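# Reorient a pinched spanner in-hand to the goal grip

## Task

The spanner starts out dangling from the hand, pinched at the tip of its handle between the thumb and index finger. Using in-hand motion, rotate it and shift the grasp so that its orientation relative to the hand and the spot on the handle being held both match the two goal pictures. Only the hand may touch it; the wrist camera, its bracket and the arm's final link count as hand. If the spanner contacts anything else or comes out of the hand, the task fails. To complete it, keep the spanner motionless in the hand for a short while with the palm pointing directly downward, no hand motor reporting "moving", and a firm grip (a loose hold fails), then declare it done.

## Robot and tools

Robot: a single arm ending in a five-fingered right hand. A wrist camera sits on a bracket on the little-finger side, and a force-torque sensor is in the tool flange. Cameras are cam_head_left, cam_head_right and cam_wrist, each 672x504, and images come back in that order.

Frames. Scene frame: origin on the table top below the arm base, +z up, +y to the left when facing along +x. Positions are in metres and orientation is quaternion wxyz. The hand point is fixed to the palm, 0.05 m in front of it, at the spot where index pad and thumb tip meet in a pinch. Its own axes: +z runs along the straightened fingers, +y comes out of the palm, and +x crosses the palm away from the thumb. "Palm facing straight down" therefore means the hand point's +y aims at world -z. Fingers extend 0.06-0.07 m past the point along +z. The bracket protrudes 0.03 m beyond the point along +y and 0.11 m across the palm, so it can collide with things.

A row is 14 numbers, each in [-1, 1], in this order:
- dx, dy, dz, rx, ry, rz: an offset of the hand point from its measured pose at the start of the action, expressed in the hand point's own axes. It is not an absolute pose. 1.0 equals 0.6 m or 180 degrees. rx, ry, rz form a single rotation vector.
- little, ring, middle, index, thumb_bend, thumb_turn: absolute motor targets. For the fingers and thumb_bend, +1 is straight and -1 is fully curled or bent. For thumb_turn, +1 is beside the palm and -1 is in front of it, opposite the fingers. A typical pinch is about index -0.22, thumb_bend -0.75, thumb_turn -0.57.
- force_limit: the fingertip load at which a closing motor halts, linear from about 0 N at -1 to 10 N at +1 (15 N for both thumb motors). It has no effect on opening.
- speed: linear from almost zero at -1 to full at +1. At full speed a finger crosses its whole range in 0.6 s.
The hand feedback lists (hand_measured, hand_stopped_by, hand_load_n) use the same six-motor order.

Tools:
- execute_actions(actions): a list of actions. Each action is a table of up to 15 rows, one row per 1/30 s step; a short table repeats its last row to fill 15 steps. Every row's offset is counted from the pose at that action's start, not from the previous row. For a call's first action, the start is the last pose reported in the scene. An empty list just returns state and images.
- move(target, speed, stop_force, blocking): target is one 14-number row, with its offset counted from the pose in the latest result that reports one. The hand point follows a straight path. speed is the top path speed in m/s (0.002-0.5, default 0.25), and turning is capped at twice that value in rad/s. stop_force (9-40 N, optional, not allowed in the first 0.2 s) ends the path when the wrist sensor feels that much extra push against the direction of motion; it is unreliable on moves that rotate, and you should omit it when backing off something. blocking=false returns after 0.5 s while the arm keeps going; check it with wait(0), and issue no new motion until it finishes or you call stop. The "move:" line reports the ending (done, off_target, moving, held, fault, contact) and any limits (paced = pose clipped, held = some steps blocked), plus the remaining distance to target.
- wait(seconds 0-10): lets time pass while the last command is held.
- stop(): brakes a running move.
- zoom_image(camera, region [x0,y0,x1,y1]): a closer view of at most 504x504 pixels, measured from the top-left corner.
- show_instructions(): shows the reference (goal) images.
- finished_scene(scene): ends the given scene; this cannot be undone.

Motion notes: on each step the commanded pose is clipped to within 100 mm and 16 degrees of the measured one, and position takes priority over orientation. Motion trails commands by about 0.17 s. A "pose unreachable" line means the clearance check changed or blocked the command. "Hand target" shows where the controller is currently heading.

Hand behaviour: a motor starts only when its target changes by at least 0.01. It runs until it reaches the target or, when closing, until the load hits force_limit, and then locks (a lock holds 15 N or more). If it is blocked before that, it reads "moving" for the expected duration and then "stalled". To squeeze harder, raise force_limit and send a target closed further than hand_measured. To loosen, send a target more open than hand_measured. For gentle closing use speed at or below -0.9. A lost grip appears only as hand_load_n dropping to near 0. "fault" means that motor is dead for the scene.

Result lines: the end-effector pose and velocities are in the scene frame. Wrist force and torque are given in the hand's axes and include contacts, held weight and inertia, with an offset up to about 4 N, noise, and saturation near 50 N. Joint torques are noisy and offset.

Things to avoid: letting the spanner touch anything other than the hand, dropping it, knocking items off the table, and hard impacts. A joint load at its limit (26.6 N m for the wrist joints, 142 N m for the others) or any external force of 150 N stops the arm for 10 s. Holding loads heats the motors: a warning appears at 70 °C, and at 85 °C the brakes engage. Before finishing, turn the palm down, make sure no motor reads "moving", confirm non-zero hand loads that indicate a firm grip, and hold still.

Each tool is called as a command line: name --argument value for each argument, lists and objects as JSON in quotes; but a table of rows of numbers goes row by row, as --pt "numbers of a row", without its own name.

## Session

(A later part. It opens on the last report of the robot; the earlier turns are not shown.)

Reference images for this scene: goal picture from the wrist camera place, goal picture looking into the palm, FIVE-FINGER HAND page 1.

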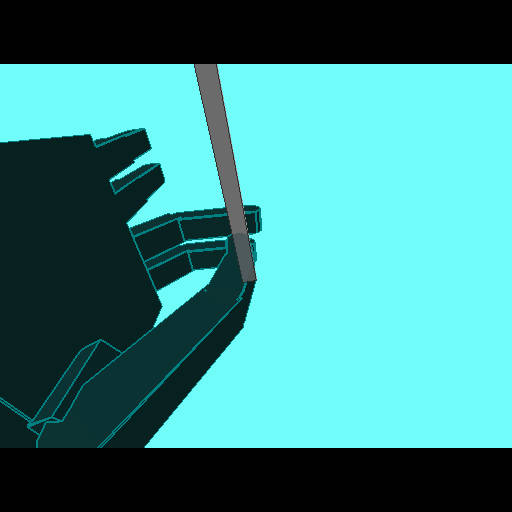

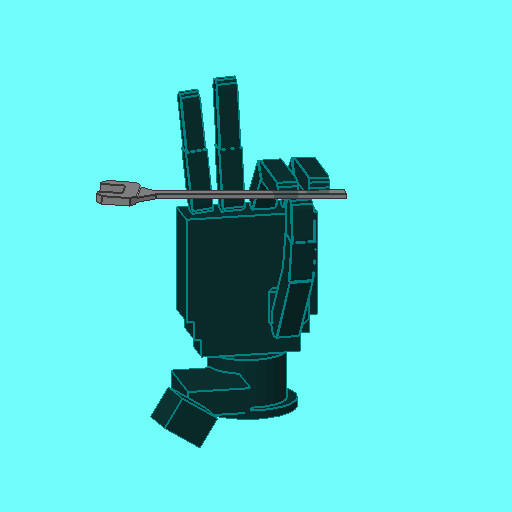

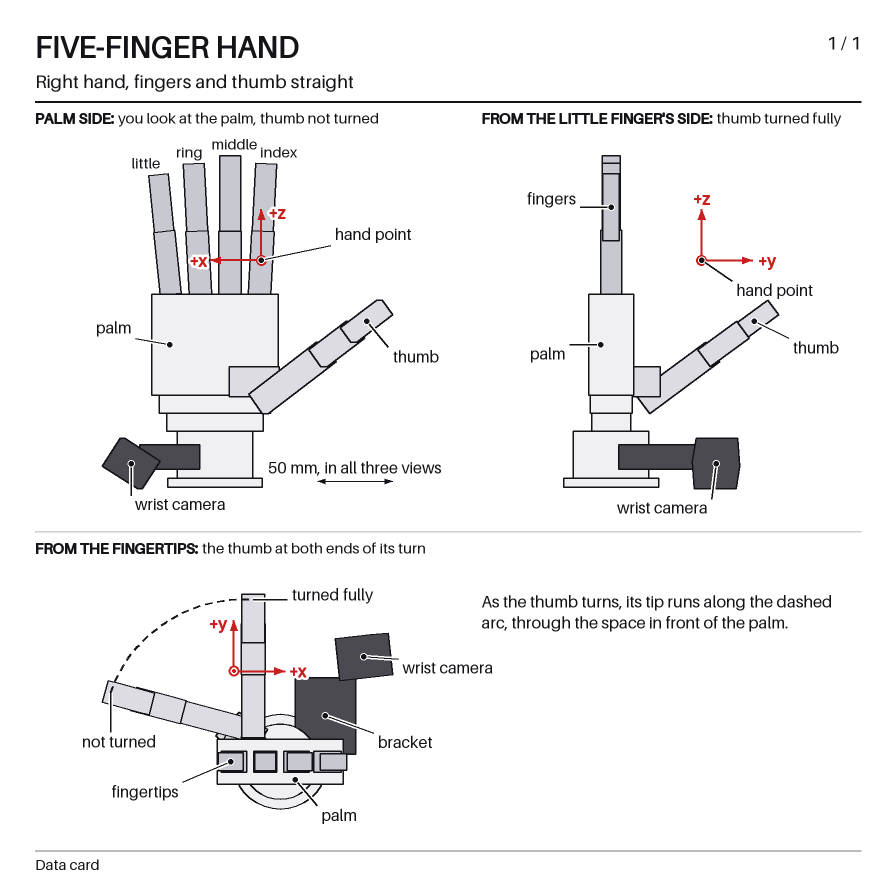

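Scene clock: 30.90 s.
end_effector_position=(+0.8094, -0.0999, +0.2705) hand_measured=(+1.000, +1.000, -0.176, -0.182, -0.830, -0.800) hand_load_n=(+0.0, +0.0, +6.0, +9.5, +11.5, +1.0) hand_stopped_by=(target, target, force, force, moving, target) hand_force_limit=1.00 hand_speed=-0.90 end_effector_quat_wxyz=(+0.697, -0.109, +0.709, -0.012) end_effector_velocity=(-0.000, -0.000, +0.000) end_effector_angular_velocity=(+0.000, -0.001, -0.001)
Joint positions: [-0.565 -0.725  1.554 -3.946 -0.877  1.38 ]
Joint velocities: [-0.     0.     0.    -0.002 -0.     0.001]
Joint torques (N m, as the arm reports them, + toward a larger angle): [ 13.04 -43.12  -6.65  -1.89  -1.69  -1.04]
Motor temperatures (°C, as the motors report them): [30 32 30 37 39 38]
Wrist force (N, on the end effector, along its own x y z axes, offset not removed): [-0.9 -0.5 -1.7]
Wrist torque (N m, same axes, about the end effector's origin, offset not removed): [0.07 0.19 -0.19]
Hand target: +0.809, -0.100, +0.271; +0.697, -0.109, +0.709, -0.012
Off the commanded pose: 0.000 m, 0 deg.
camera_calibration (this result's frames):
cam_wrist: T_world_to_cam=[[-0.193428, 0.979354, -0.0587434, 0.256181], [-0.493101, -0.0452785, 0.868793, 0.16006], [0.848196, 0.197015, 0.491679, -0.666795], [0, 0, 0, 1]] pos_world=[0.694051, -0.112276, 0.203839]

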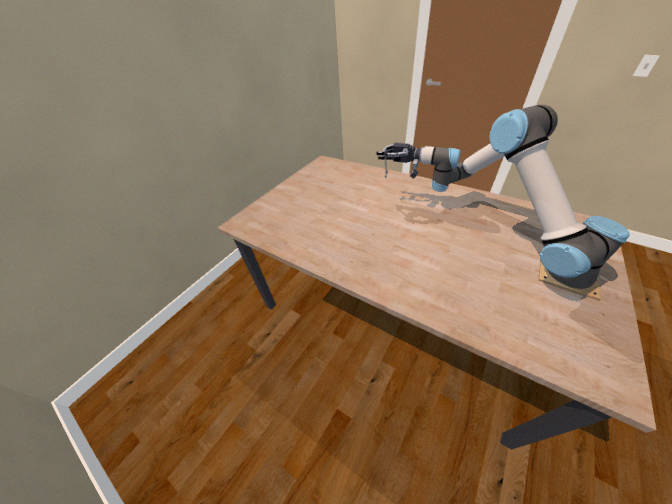

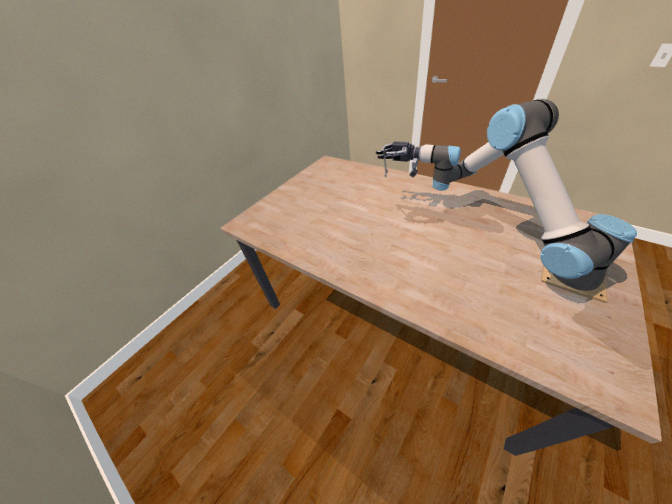

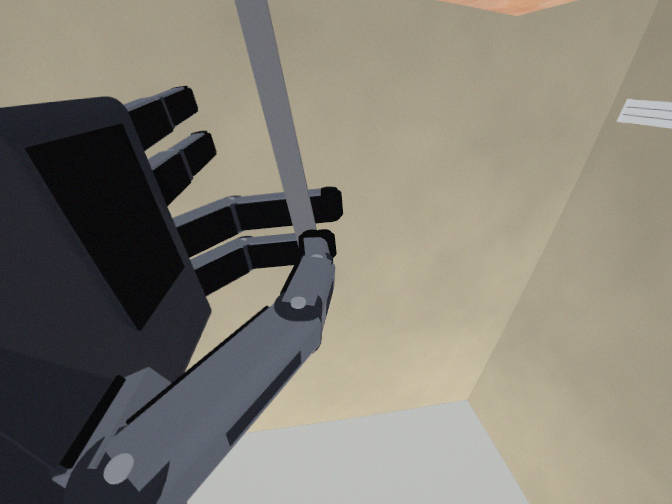

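move --target '[0,0,0,0.008,-0.0066,-0.445,1,1,-0.2,-0.22,-0.85,-0.8,0.6,-0.95]' --speed 0.25

wait --seconds 1.5

zoom_image --camera "cam_head_left" --region '[350,110,450,185]'

Scene clock: 35.93 s.
end_effector_position=(+0.8094, -0.0999, +0.2704) hand_measured=(+1.000, +1.000, -0.182, -0.182, -0.830, -0.800) hand_load_n=(+0.0, +0.0, +8.0, +9.5, +10.5, +1.5) hand_stopped_by=(target, target, force, force, stalled, target) hand_force_limit=0.60 hand_speed=-0.95 end_effector_quat_wxyz=(+0.534, -0.532, +0.466, -0.464) end_effector_velocity=(+0.000, +0.000, -0.001) end_effector_angular_velocity=(-0.009, +0.001, -0.001)
Joint positions: [-0.519 -0.863  1.582 -3.873 -0.922  0.007]
Joint velocities: [ 0.001 -0.001  0.001  0.002 -0.002 -0.011]
Joint torques (N m, as the arm reports them, + toward a larger angle): [ 13.46 -58.09  -7.82  -0.01  -1.96  -1.51]
Motor temperatures (°C, as the motors report them): [30 33 30 37 39 38]
Wrist force (N, on the end effector, along its own x y z axes, offset not removed): [-1.7 -1.3 1.0]
Wrist torque (N m, same axes, about the end effector's origin, offset not removed): [-0.24 0.05 -0.04]
Hand target: +0.809, -0.100, +0.270; +0.534, -0.532, +0.466, -0.464
Off the commanded pose: 0.000 m, 0 deg.
move: done
camera_calibration (this result's frames):
cam_wrist: T_world_to_cam=[[-0.0708756, 0.103814, -0.992068, 0.32192], [-0.629624, 0.766742, 0.125217, 0.552812], [0.77366, 0.633505, 0.0110208, -0.432785], [0, 0, 0, 1]] pos_world=[0.705709, -0.183113, 0.254914]

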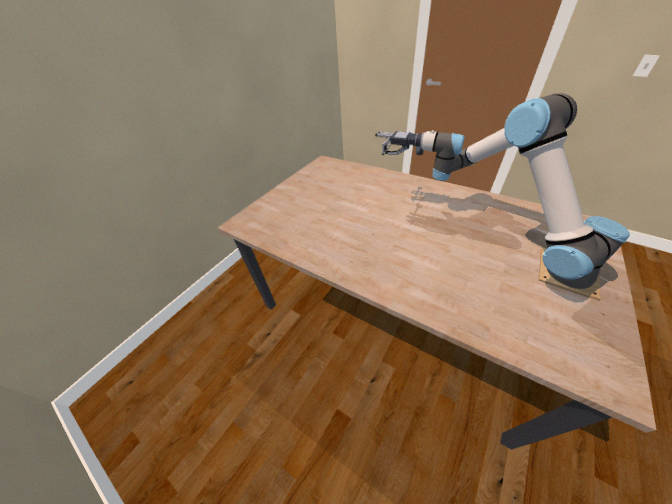

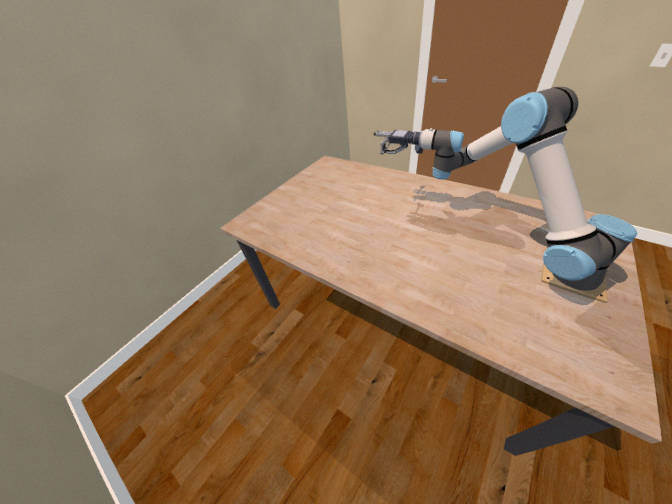

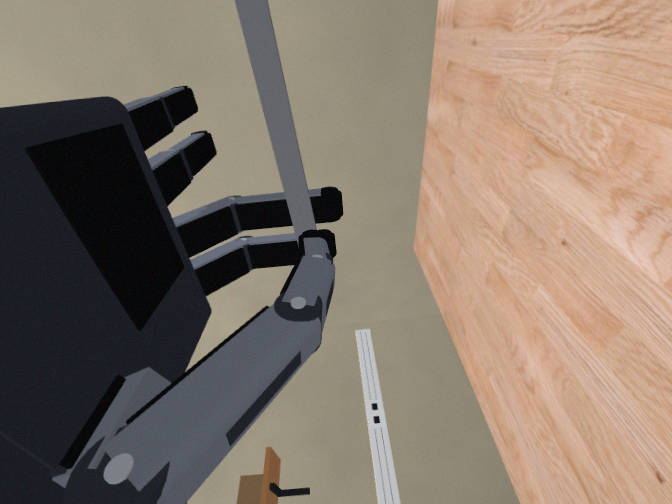

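Scene clock: 37.43 s.
end_effector_position=(+0.8094, -0.0999, +0.2704) hand_measured=(+1.000, +1.000, -0.182, -0.182, -0.830, -0.800) hand_load_n=(+0.0, +0.0, +8.0, +9.5, +10.5, +1.5) hand_stopped_by=(target, target, force, force, stalled, target) hand_force_limit=0.60 hand_speed=-0.95 end_effector_quat_wxyz=(+0.534, -0.532, +0.466, -0.464) end_effector_velocity=(+0.000, -0.001, +0.000) end_effector_angular_velocity=(-0.000, -0.000, -0.001)
Joint positions: [-0.519 -0.863  1.582 -3.873 -0.922  0.006]
Joint velocities: [-0.001  0.    -0.    -0.    -0.001 -0.   ]
Joint torques (N m, as the arm reports them, + toward a larger angle): [ 13.77 -57.98  -8.38   0.23  -1.98  -1.75]
Motor temperatures (°C, as the motors report them): [30 33 30 37 39 38]
Wrist force (N, on the end effector, along its own x y z axes, offset not removed): [-2.5 0.2 -1.9]
Wrist torque (N m, same axes, about the end effector's origin, offset not removed): [0.23 0.17 -0.06]
Hand target: +0.809, -0.100, +0.270; +0.534, -0.532, +0.466, -0.464
Off the commanded pose: 0.000 m, 0 deg.
wait: 1.50 s; at rest by 0.17 s
camera_calibration (this result's frames):
cam_wrist: T_world_to_cam=[[-0.0708425, 0.102934, -0.992162, 0.321825], [-0.629621, 0.766859, 0.124516, 0.553007], [0.773666, 0.633507, 0.0104833, -0.432648], [0, 0, 0, 1]] pos_world=[0.705708, -0.18312, 0.25498]

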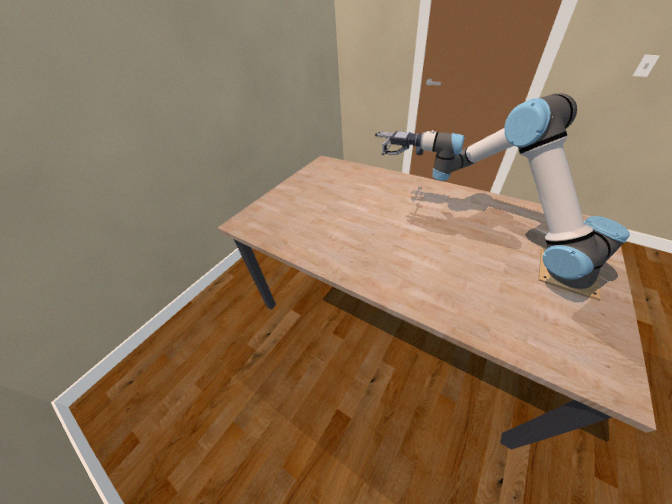

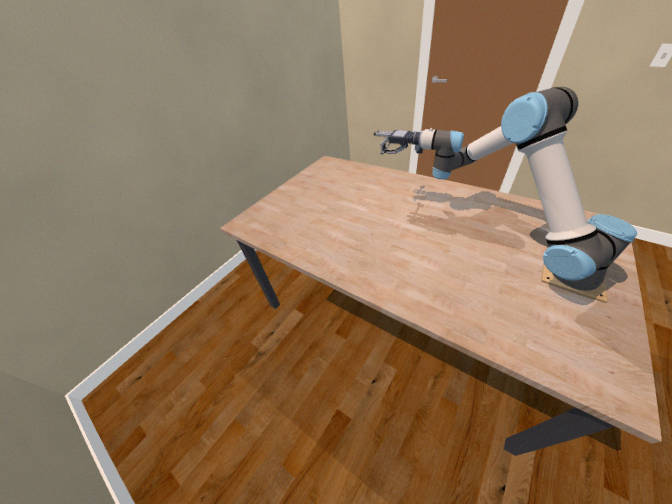

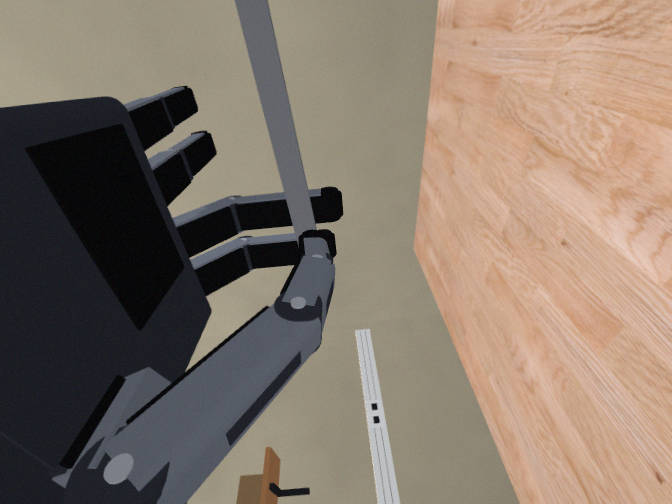

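Region (350, 110, 450, 185) of cam_head_left's 672x504 image, scaled by 5.040, with more detail than that image has; it fills the top 378 rows of this view, and the rest is white.

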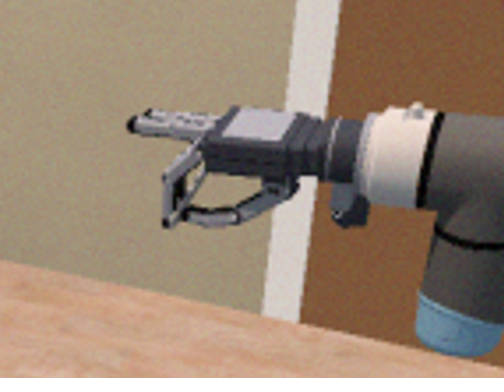

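finished_scene --scene 2

The scene is finished: the task was done.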